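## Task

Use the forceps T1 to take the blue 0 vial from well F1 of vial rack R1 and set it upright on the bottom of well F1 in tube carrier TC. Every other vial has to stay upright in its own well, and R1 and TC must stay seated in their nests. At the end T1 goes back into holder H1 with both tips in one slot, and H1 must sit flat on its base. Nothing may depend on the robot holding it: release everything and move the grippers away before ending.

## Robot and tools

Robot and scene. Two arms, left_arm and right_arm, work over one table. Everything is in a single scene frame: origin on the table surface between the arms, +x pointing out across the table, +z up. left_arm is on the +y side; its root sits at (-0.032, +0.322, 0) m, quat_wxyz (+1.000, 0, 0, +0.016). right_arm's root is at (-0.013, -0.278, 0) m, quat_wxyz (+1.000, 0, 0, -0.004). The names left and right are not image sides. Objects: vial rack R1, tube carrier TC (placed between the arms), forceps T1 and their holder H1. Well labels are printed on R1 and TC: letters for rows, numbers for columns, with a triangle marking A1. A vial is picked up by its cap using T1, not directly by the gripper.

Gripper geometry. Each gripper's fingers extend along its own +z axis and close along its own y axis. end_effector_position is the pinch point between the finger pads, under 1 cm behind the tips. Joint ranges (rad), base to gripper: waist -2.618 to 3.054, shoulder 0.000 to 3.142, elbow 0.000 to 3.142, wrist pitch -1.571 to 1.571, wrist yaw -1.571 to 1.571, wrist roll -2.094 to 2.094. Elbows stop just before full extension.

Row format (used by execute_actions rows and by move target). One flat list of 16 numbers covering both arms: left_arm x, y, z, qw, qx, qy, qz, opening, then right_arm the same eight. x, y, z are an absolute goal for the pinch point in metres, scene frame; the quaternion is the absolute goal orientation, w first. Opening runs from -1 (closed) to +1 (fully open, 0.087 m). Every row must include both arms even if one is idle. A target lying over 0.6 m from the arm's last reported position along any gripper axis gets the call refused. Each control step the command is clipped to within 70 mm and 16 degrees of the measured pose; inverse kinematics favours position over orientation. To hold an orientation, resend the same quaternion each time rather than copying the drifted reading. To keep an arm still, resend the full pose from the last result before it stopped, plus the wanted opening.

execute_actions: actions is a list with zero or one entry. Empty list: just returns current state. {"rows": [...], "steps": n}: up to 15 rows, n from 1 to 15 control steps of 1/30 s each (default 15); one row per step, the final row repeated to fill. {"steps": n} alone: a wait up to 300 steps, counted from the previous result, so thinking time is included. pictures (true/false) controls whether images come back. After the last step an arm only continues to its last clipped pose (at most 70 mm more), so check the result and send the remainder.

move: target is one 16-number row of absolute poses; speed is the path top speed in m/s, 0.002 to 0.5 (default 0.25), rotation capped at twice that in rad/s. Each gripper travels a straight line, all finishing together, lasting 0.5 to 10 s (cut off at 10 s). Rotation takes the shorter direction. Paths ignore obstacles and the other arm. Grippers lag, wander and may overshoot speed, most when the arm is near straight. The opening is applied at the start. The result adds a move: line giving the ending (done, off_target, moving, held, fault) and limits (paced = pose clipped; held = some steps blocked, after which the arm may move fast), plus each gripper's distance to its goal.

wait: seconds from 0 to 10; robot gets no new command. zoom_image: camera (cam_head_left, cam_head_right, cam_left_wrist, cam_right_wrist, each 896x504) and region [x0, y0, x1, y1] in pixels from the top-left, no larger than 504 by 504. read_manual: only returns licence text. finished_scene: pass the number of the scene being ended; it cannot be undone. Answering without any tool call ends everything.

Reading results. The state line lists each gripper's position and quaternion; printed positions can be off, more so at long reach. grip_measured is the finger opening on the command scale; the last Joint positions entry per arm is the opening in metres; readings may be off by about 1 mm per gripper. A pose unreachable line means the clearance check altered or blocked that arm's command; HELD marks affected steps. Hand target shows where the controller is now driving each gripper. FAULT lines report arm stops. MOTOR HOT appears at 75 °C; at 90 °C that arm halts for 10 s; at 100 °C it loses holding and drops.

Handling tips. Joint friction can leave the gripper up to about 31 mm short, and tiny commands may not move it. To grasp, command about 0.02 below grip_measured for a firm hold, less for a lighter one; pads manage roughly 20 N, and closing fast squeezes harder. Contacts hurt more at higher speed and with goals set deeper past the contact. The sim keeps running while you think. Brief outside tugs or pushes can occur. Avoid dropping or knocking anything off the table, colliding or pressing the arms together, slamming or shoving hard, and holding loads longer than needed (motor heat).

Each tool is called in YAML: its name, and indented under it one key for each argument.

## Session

execute_actions:
  actions: []

Scene clock: 0.00 s of 12600.00 s.
left_arm: end_effector_position=(+0.2753, +0.1788, +0.2352) grip_measured=+0.987 end_effector_quat_wxyz=(+0.297, +0.727, +0.509, +0.354) | right_arm: end_effector_position=(+0.4768, -0.3757, +0.3861) grip_measured=+0.996 end_effector_quat_wxyz=(+0.693, -0.053, +0.717, +0.045)
Joint positions: left_arm=[-0.863  1.201  1.034 -0.594 -0.589  1.346  0.087] | right_arm=[-0.358  1.574  1.571 -0.036 -0.504 -0.028  0.087]
Joint velocities: left_arm=[ 0.002  0.007 -0.007  0.007  0.007 -0.022 -0.001] | right_arm=[-0.002 -0.002  0.002 -0.051 -0.081 -0.037 -0.001]
Hand target (left_arm): +0.275, +0.179, +0.235; +0.297, +0.727, +0.509, +0.354
Hand target (right_arm): +0.477, -0.376, +0.386; +0.693, -0.053, +0.717, +0.045

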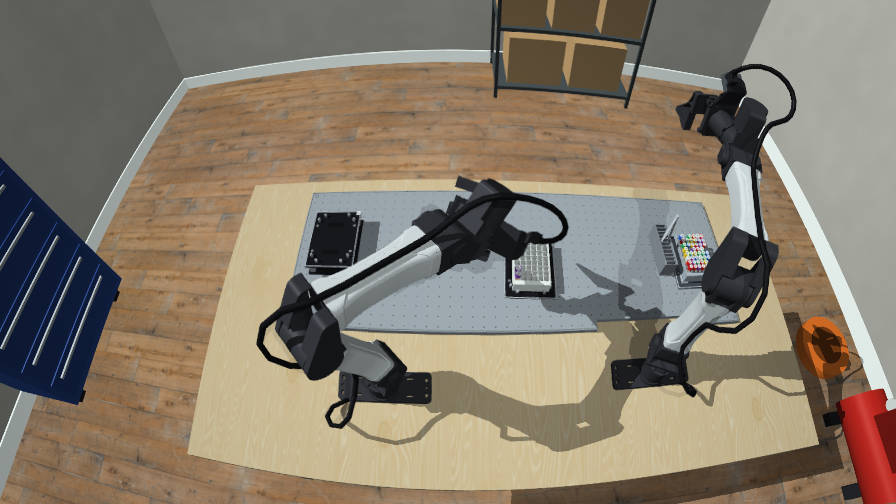

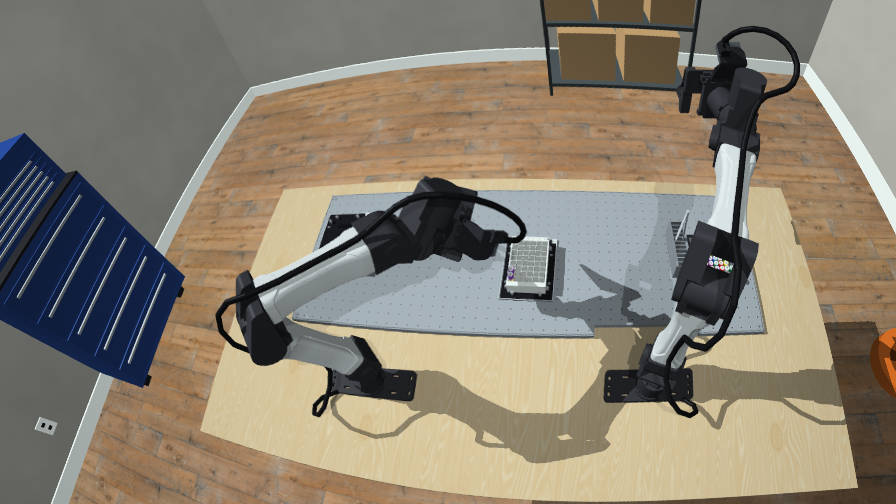

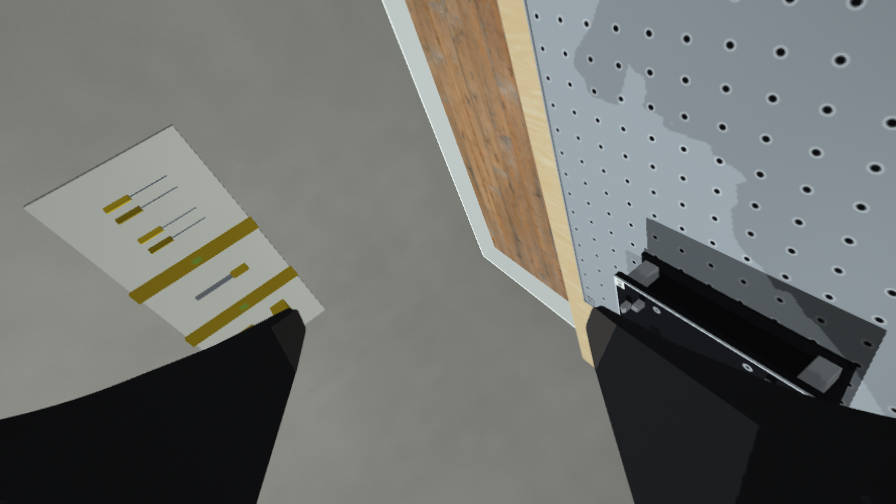

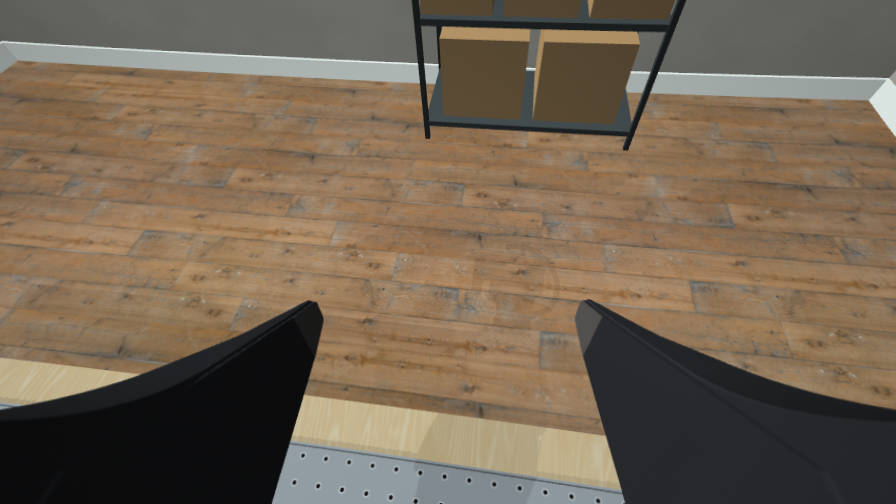

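move:
  target: [0.3131,-0.117,0.15,0.563,0.402,0.462,-0.556,1,0.33,-0.365,0.195,0.174,0,0.985,0,0]

Scene clock: 5.77 s of 12600.00 s.
left_arm: end_effector_position=(+0.3132, -0.1132, +0.1390) grip_measured=+0.987 end_effector_quat_wxyz=(+0.557, +0.397, +0.477, -0.552) | right_arm: end_effector_position=(+0.3315, -0.3699, +0.1889) grip_measured=+0.000 end_effector_quat_wxyz=(+0.175, -0.005, +0.984, +0.005)
Joint positions: left_arm=[-0.686  2.284  1.139  1.479  0.792 -0.33   0.087] | right_arm=[-0.275  1.754  1.773 -1.254 -0.108 -0.275  0.044]
Joint velocities: left_arm=[-0.002 -0.017 -0.002  0.007  0.007  0.022 -0.001] | right_arm=[-0.002  0.012 -0.012  0.022 -0.022  0.095  0.001]
Hand target (left_arm): +0.314, -0.119, +0.151; +0.569, +0.396, +0.459, -0.555
Hand target (right_arm): +0.334, -0.368, +0.191; +0.172, -0.009, +0.985, +0.001
Off the commanded pose (left_arm): 0.012 m, 2 deg.
Off the commanded pose (right_arm): 0.008 m, 1 deg.
move: off_target (left_arm)

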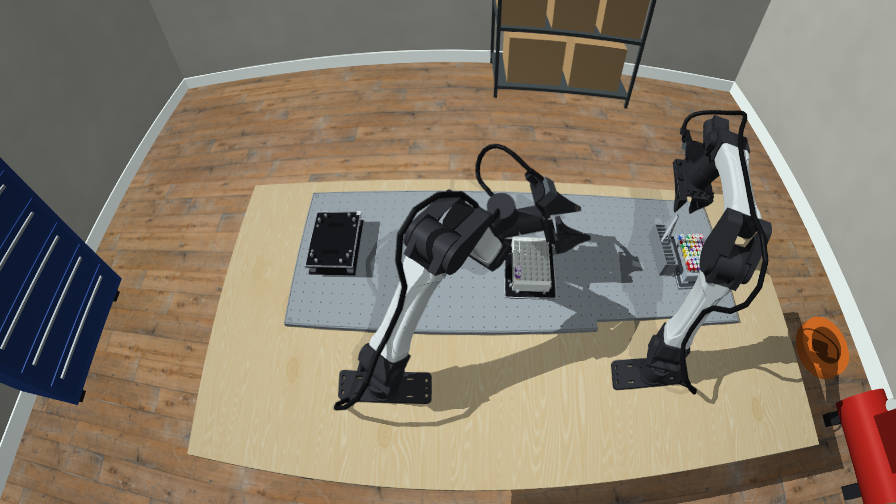

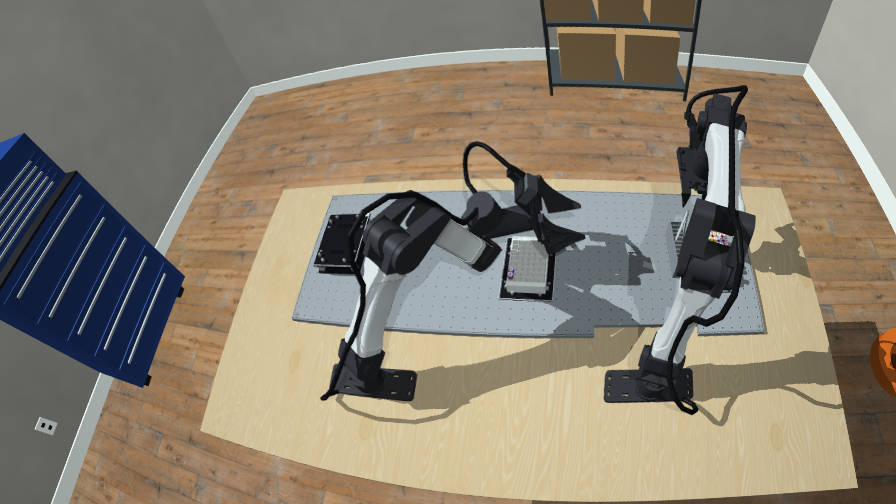

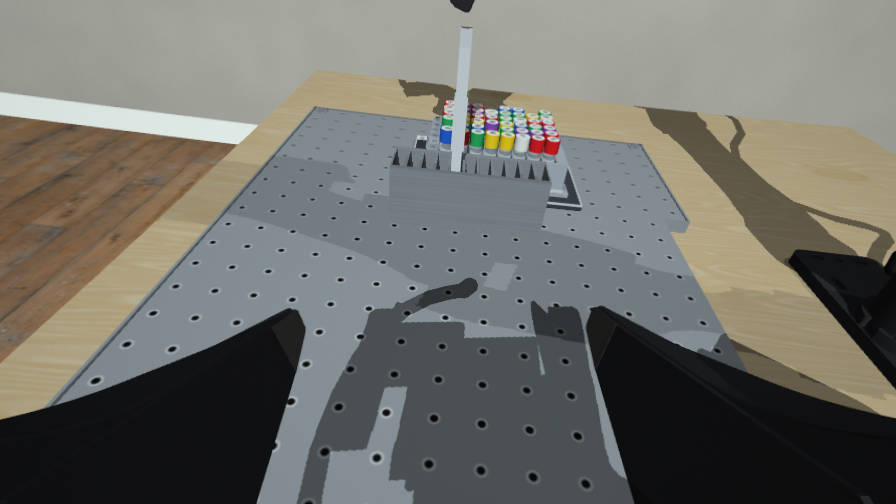

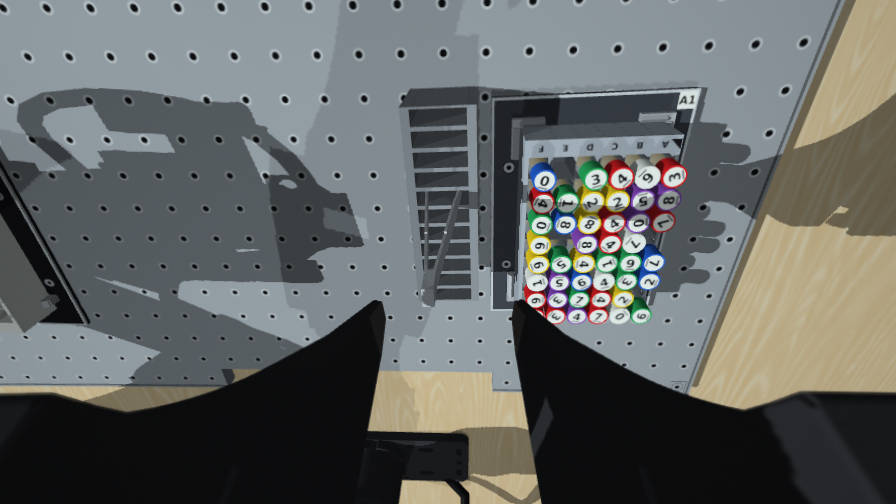

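E1 is empty, so a y-axis grip works.

move:
  target: [0.3132,-0.1132,0.139,0.557,0.397,0.477,-0.552,1,0.328,-0.36,0.103,0.174,0,0.985,0,-0.3]
  speed: 0.07

Scene clock: 8.27 s of 12600.00 s.
left_arm: end_effector_position=(+0.3132, -0.1132, +0.1392) grip_measured=+0.987 end_effector_quat_wxyz=(+0.557, +0.396, +0.477, -0.553) | right_arm: end_effector_position=(+0.3298, -0.3627, +0.1011) grip_measured=-0.300 end_effector_quat_wxyz=(+0.166, +0.001, +0.986, +0.007)
Joint positions: left_arm=[-0.686  2.284  1.139  1.48   0.792 -0.332  0.087] | right_arm=[-0.256  1.73   1.398 -0.919 -0.098 -0.244  0.031]
Joint velocities: left_arm=[-0.012 -0.002 -0.002 -0.066 -0.037 -0.037  0.   ] | right_arm=[-0.002  0.022  0.002  0.051  0.022 -0.022 -0.001]
Hand target (left_arm): +0.313, -0.113, +0.139; +0.557, +0.397, +0.477, -0.552
Hand target (right_arm): +0.329, -0.360, +0.103; +0.174, +0.000, +0.985, +0.001
Off the commanded pose (left_arm): 0.000 m, 0 deg.
Off the commanded pose (right_arm): 0.004 m, 1 deg.
move: done

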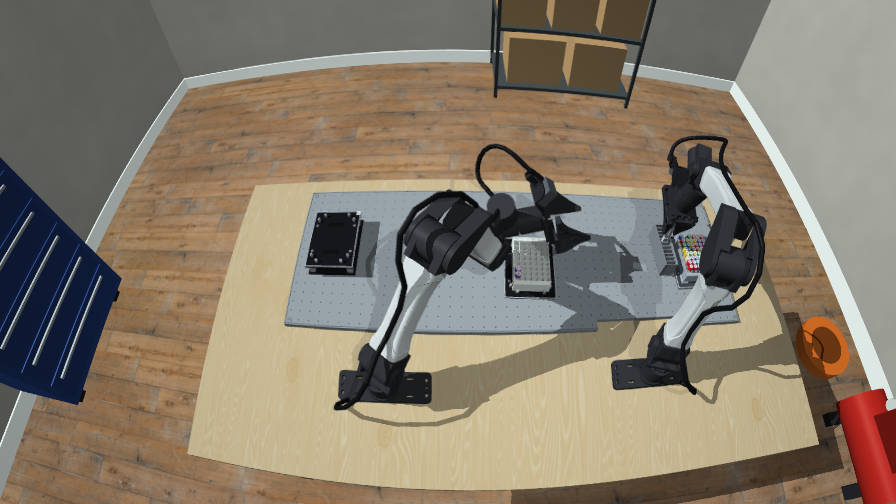

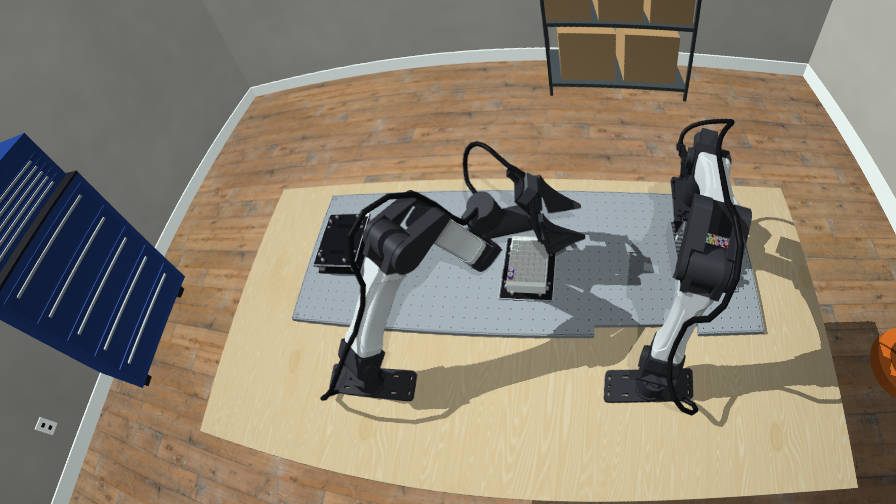

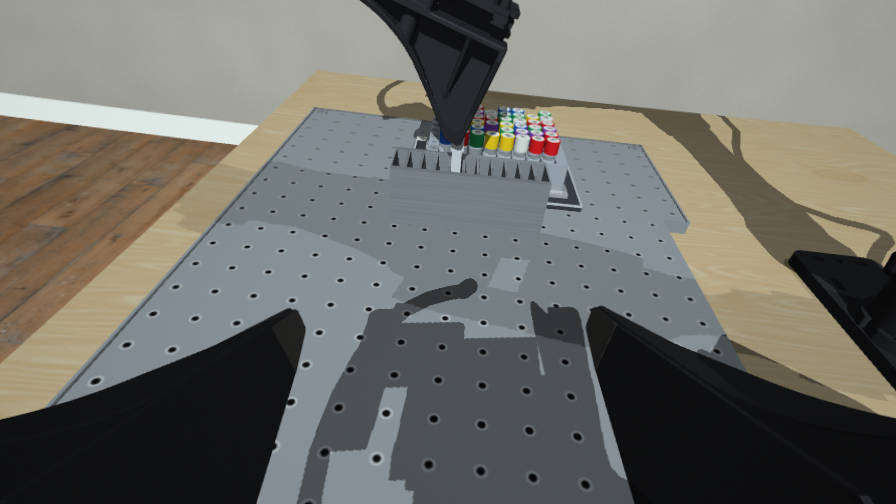

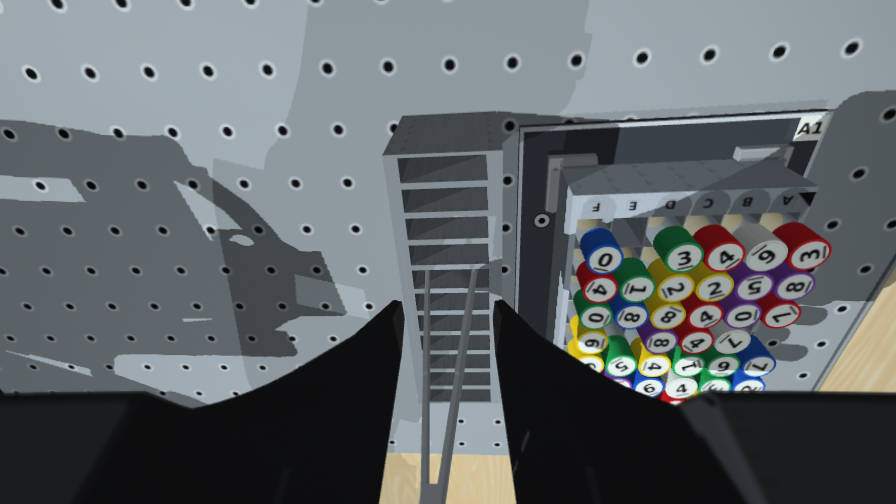

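move:
  target: [0.3132,-0.1132,0.139,0.557,0.397,0.477,-0.552,1,0.328,-0.36,0.103,0.174,0,0.985,0,-0.77]
  speed: 0.02

move:
  target: [0.3132,-0.1132,0.139,0.557,0.397,0.477,-0.552,1,0.328,-0.36,0.195,0.174,0,0.985,0,-0.77]
  speed: 0.06

zoom_image:
  camera: "cam_head_left"
  region: [250,150,650,450]

Scene clock: 13.33 s of 12600.00 s.
left_arm: end_effector_position=(+0.3132, -0.1132, +0.1392) grip_measured=+0.987 end_effector_quat_wxyz=(+0.557, +0.396, +0.477, -0.553) | right_arm: end_effector_position=(+0.3303, -0.3628, +0.1012) grip_measured=-0.769 end_effector_quat_wxyz=(+0.167, +0.002, +0.986, +0.007)
Joint positions: left_arm=[-0.686  2.284  1.139  1.48   0.792 -0.332  0.087] | right_arm=[-0.256  1.73   1.398 -0.917 -0.098 -0.243  0.01 ]
Joint velocities: left_arm=[-0.007  0.002 -0.002 -0.037  0.022  0.022  0.   ] | right_arm=[-0.017 -0.007 -0.012 -0.051  0.007  0.066 -0.   ]
Hand target (left_arm): +0.313, -0.113, +0.139; +0.557, +0.397, +0.477, -0.552
Hand target (right_arm): +0.328, -0.360, +0.103; +0.174, +0.000, +0.985, +0.000
Off the commanded pose (left_arm): 0.000 m, 0 deg.
Off the commanded pose (right_arm): 0.004 m, 1 deg.
After step 90, 1.33 s passed at rest.
move: done

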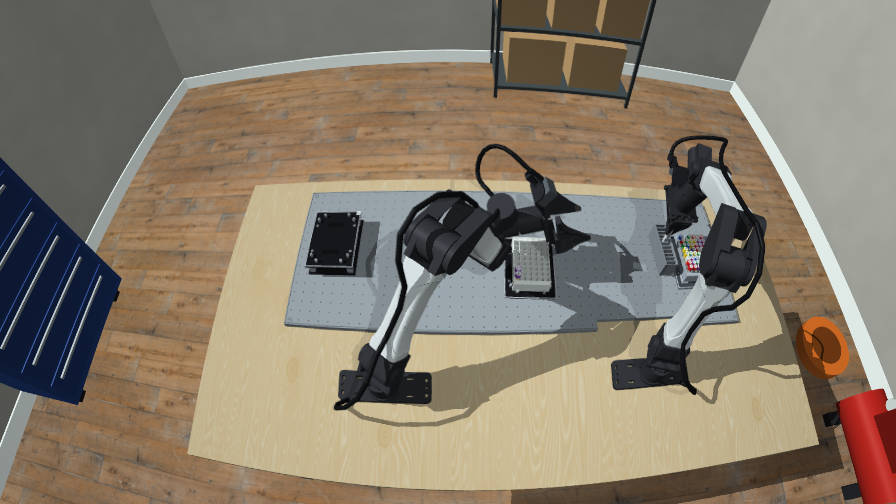

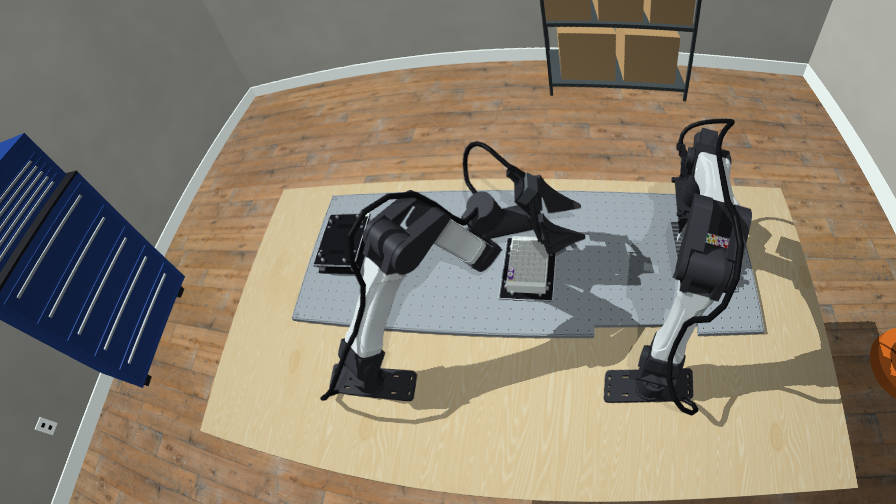

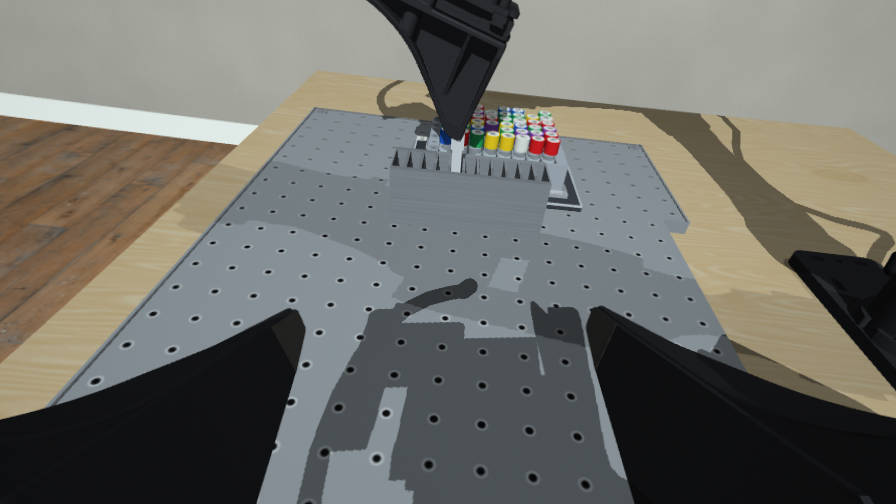

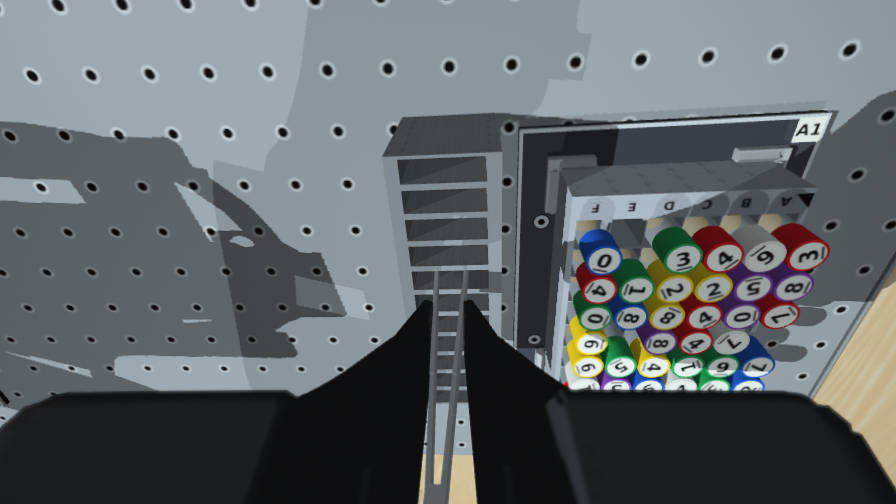

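Scene clock: 15.40 s of 12600.00 s.
left_arm: end_effector_position=(+0.3132, -0.1132, +0.1392) grip_measured=+0.987 end_effector_quat_wxyz=(+0.557, +0.396, +0.477, -0.553) | right_arm: end_effector_position=(+0.3246, -0.3614, +0.1871) grip_measured=-0.769 end_effector_quat_wxyz=(+0.168, +0.002, +0.986, +0.006)
Joint positions: left_arm=[-0.686  2.284  1.139  1.48   0.792 -0.332  0.087] | right_arm=[-0.256  1.73   1.741 -1.256 -0.097 -0.243  0.01 ]
Joint velocities: left_arm=[-0.002 -0.007  0.002  0.066 -0.022 -0.037  0.001] | right_arm=[-0.002  0.012 -0.017 -0.081  0.037 -0.051  0.001]
Hand target (left_arm): +0.313, -0.113, +0.139; +0.557, +0.397, +0.477, -0.552
Hand target (right_arm): +0.326, -0.360, +0.195; +0.174, +0.000, +0.985, +0.000
Off the commanded pose (left_arm): 0.000 m, 0 deg.
Off the commanded pose (right_arm): 0.009 m, 1 deg.
move: done

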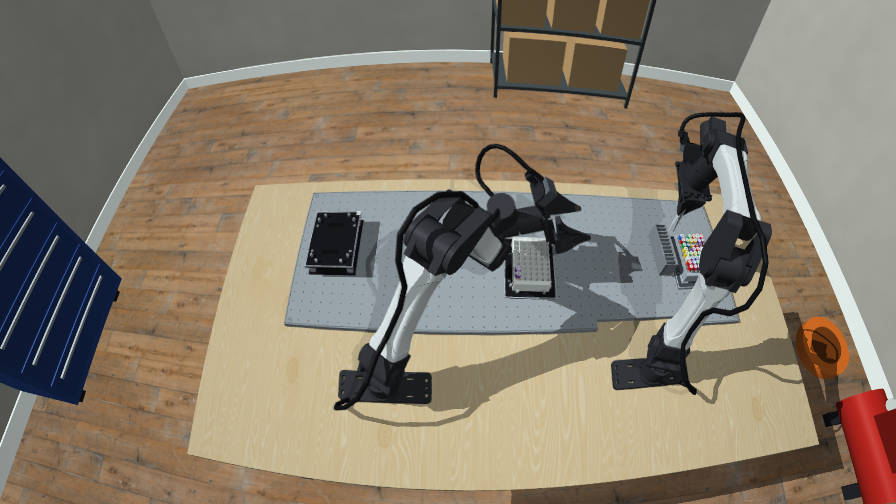

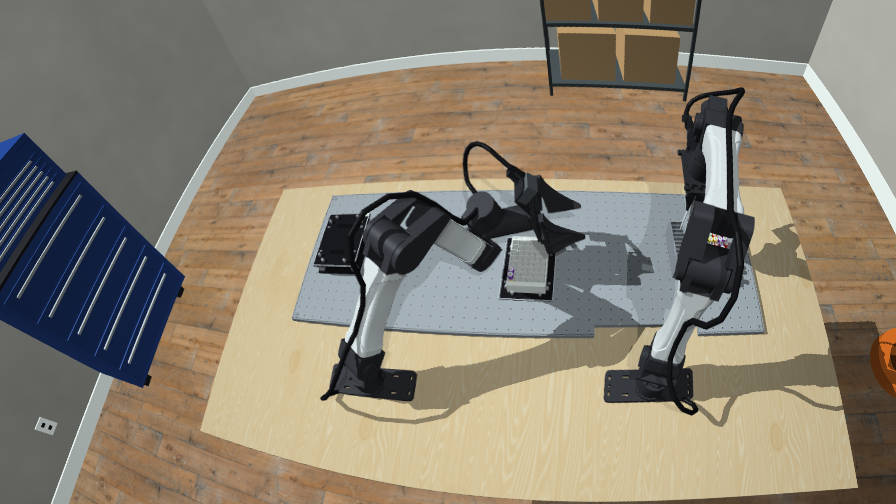

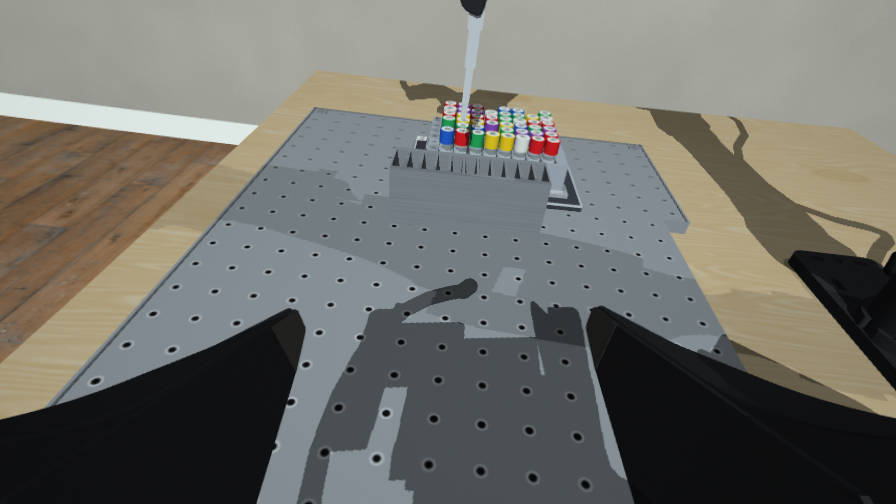

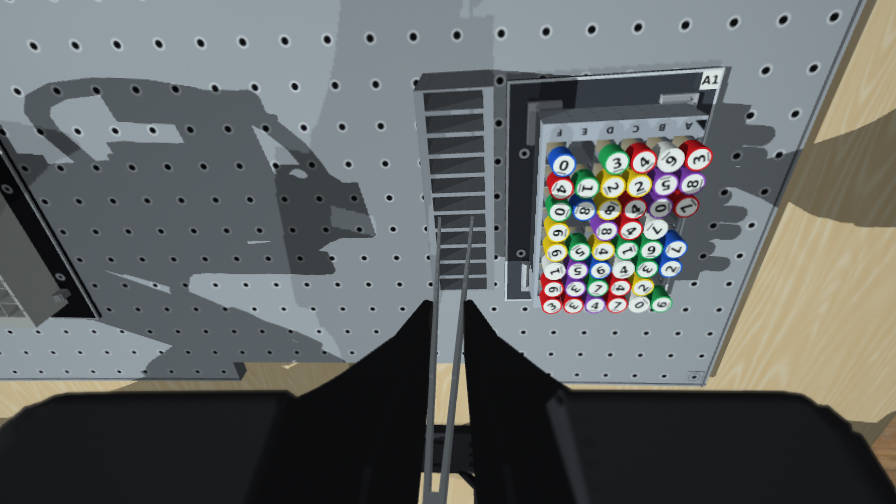

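Region (250, 150, 650, 450) of cam_head_left's 896x504 image, scaled by 1.260, with more detail than that image has; it fills the top 378 rows of this view, and the rest is white.

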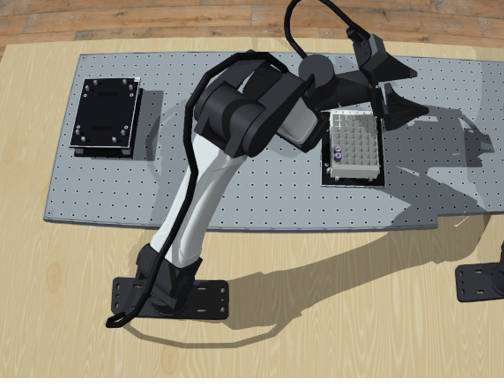

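move:
  target: [0.3132,-0.1132,0.139,0.557,0.397,0.477,-0.552,1,0.336,-0.418,0.165,0.16,0,0.987,0,-0.765]
  speed: 0.06

zoom_image:
  camera: "cam_left_wrist"
  region: [390,30,550,190]

zoom_image:
  camera: "cam_head_right"
  region: [485,225,575,315]

Scene clock: 17.57 s of 12600.00 s.
left_arm: end_effector_position=(+0.3132, -0.1132, +0.1392) grip_measured=+0.987 end_effector_quat_wxyz=(+0.557, +0.396, +0.477, -0.553) | right_arm: end_effector_position=(+0.3269, -0.4127, +0.1603) grip_measured=-0.765 end_effector_quat_wxyz=(+0.141, +0.002, +0.990, +0.000)
Joint positions: left_arm=[-0.686  2.284  1.139  1.48   0.792 -0.332  0.087] | right_arm=[-0.38   1.839  1.774 -1.243 -0.106 -0.37   0.01 ]
Joint velocities: left_arm=[-0.012 -0.002  0.012  0.037 -0.066 -0.022  0.001] | right_arm=[-0.007 -0.007  0.027 -0.022  0.007 -0.051  0.   ]
Hand target (left_arm): +0.313, -0.113, +0.139; +0.557, +0.397, +0.477, -0.552
Hand target (right_arm): +0.336, -0.418, +0.165; +0.159, -0.000, +0.987, -0.002
Off the commanded pose (left_arm): 0.000 m, 0 deg.
Off the commanded pose (right_arm): 0.012 m, 2 deg.
move: off_target (right_arm)

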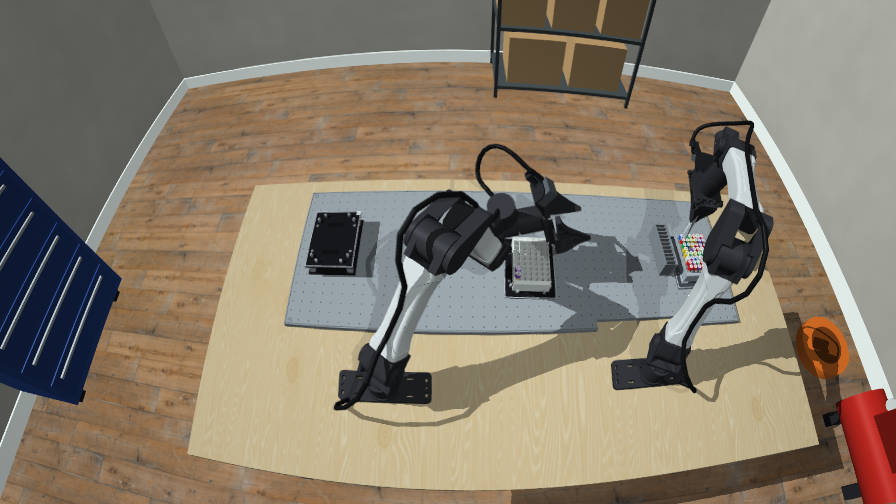

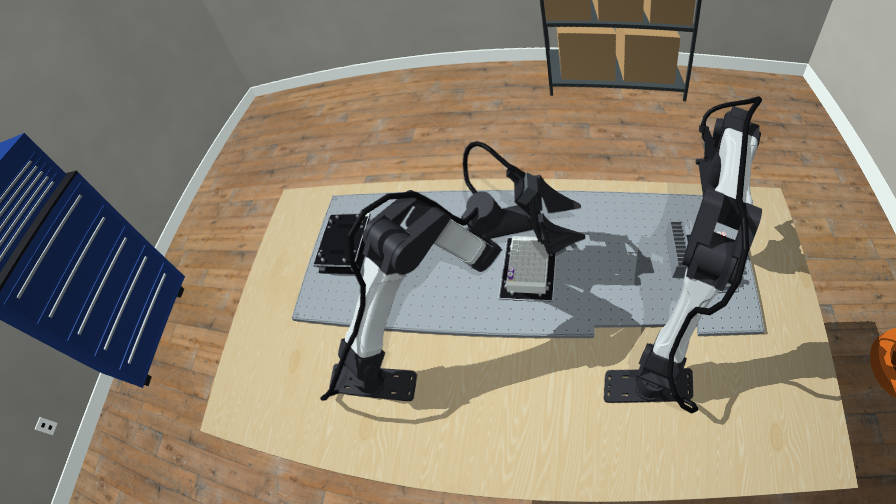

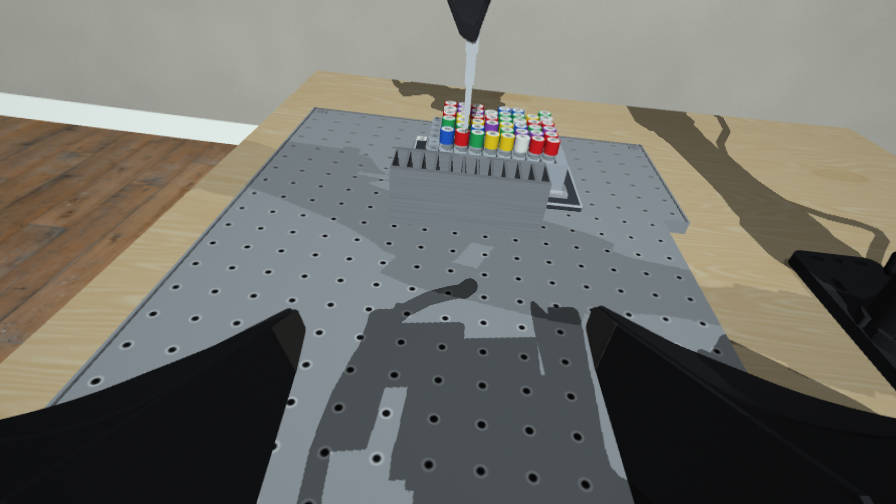

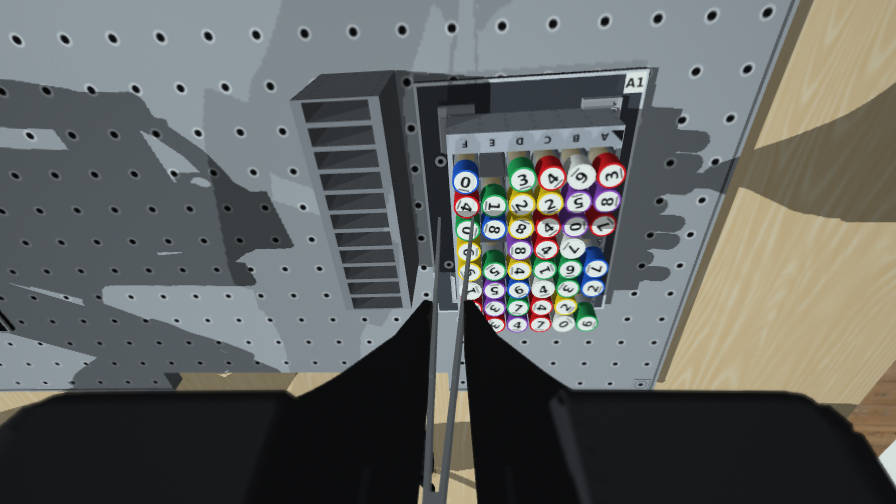

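Region (390, 30, 550, 190) of cam_left_wrist's 896x504 image, scaled by 3.150, with more detail than that image has.

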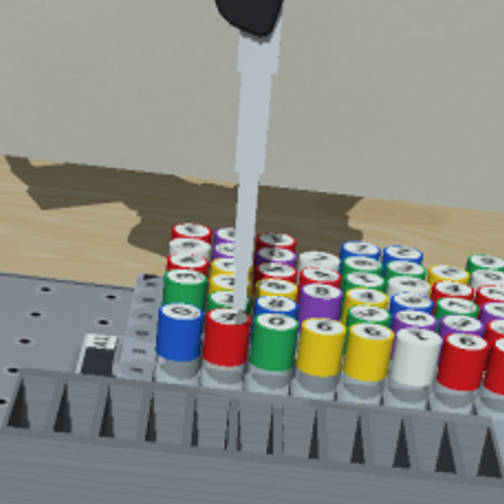

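Region (485, 225, 575, 315) of cam_head_right's 896x504 image, scaled by 5.600, with more detail than that image has.

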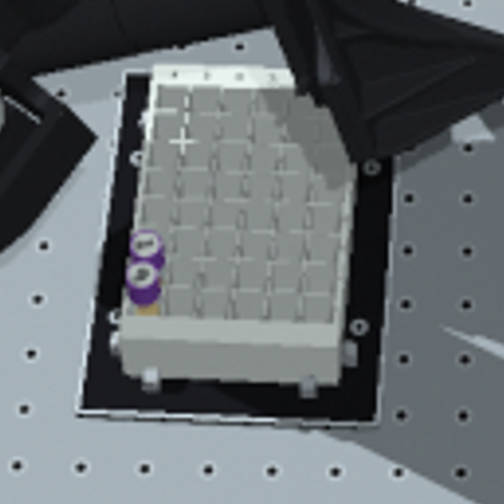

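move:
  target: [0.3132,-0.1132,0.139,0.557,0.397,0.477,-0.552,1,0.351,-0.422,0.168,0.16,0,0.987,0,-0.765]
  speed: 0.02

zoom_image:
  camera: "cam_left_wrist"
  region: [390,30,550,190]

Scene clock: 20.17 s of 12600.00 s.
left_arm: end_effector_position=(+0.3132, -0.1132, +0.1392) grip_measured=+0.987 end_effector_quat_wxyz=(+0.557, +0.396, +0.477, -0.553) | right_arm: end_effector_position=(+0.3476, -0.4208, +0.1649) grip_measured=-0.765 end_effector_quat_wxyz=(+0.156, -0.001, +0.988, -0.005)
Joint positions: left_arm=[-0.686  2.284  1.139  1.48   0.792 -0.332  0.087] | right_arm=[-0.38   1.901  1.87  -1.244 -0.108 -0.373  0.01 ]
Joint velocities: left_arm=[-0.002  0.012 -0.017 -0.051 -0.007 -0.007  0.   ] | right_arm=[-0.007  0.007 -0.022  0.007 -0.007  0.081  0.001]
Hand target (left_arm): +0.313, -0.113, +0.139; +0.557, +0.397, +0.477, -0.552
Hand target (right_arm): +0.351, -0.422, +0.168; +0.160, +0.000, +0.987, -0.000
Off the commanded pose (left_arm): 0.000 m, 0 deg.
Off the commanded pose (right_arm): 0.005 m, 1 deg.
move: done

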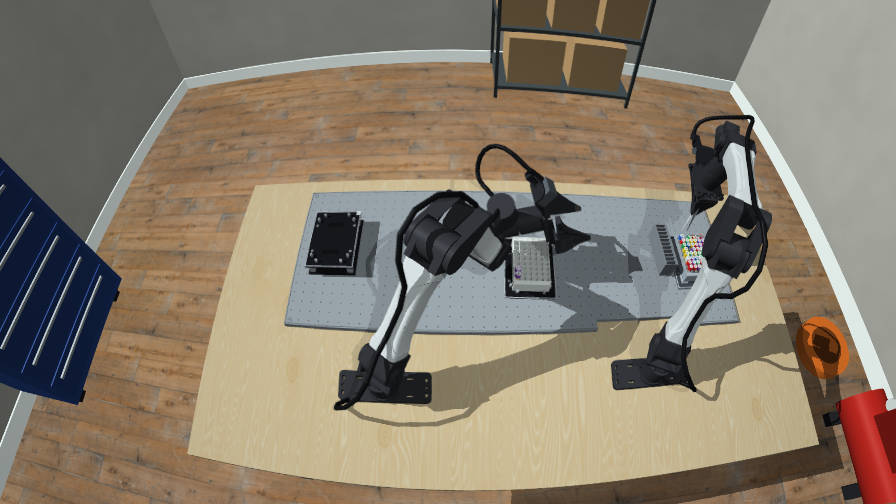

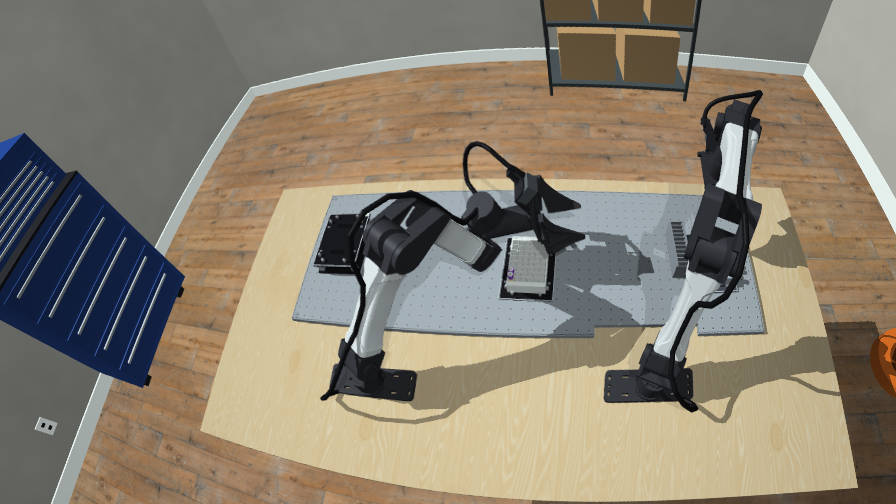

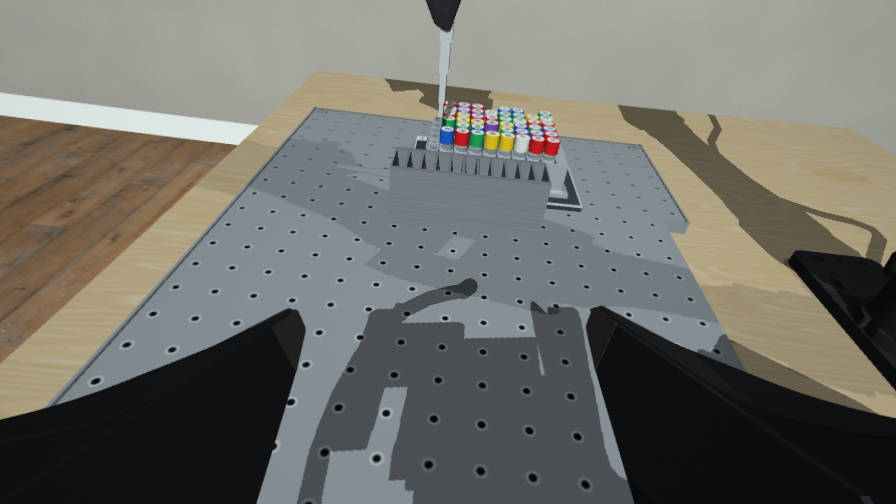

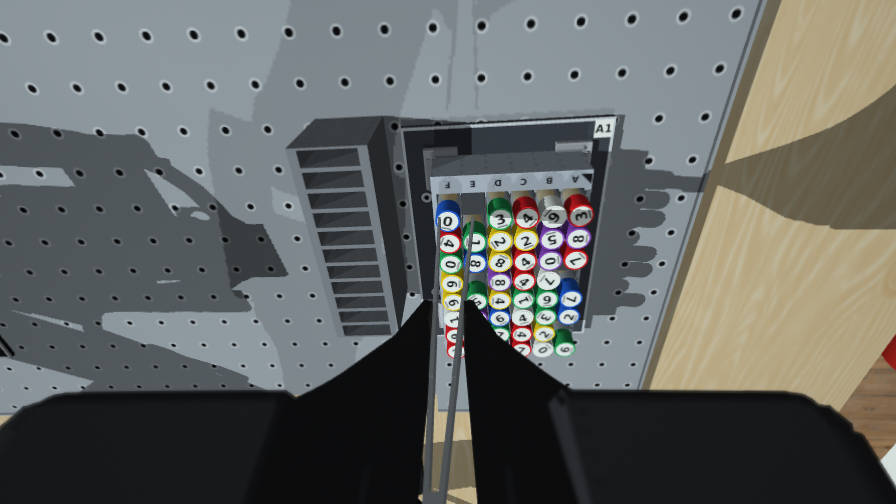

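Region (390, 30, 550, 190) of cam_left_wrist's 896x504 image, scaled by 3.150, with more detail than that image has.

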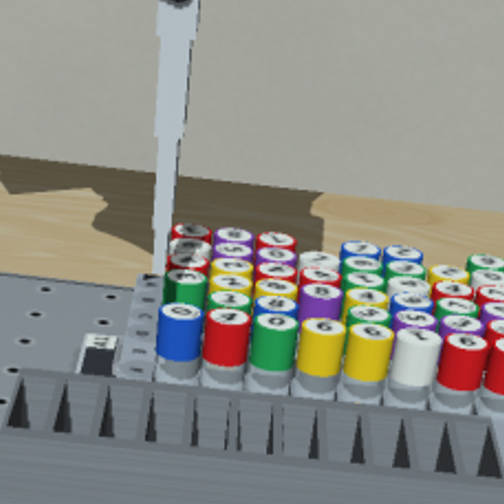

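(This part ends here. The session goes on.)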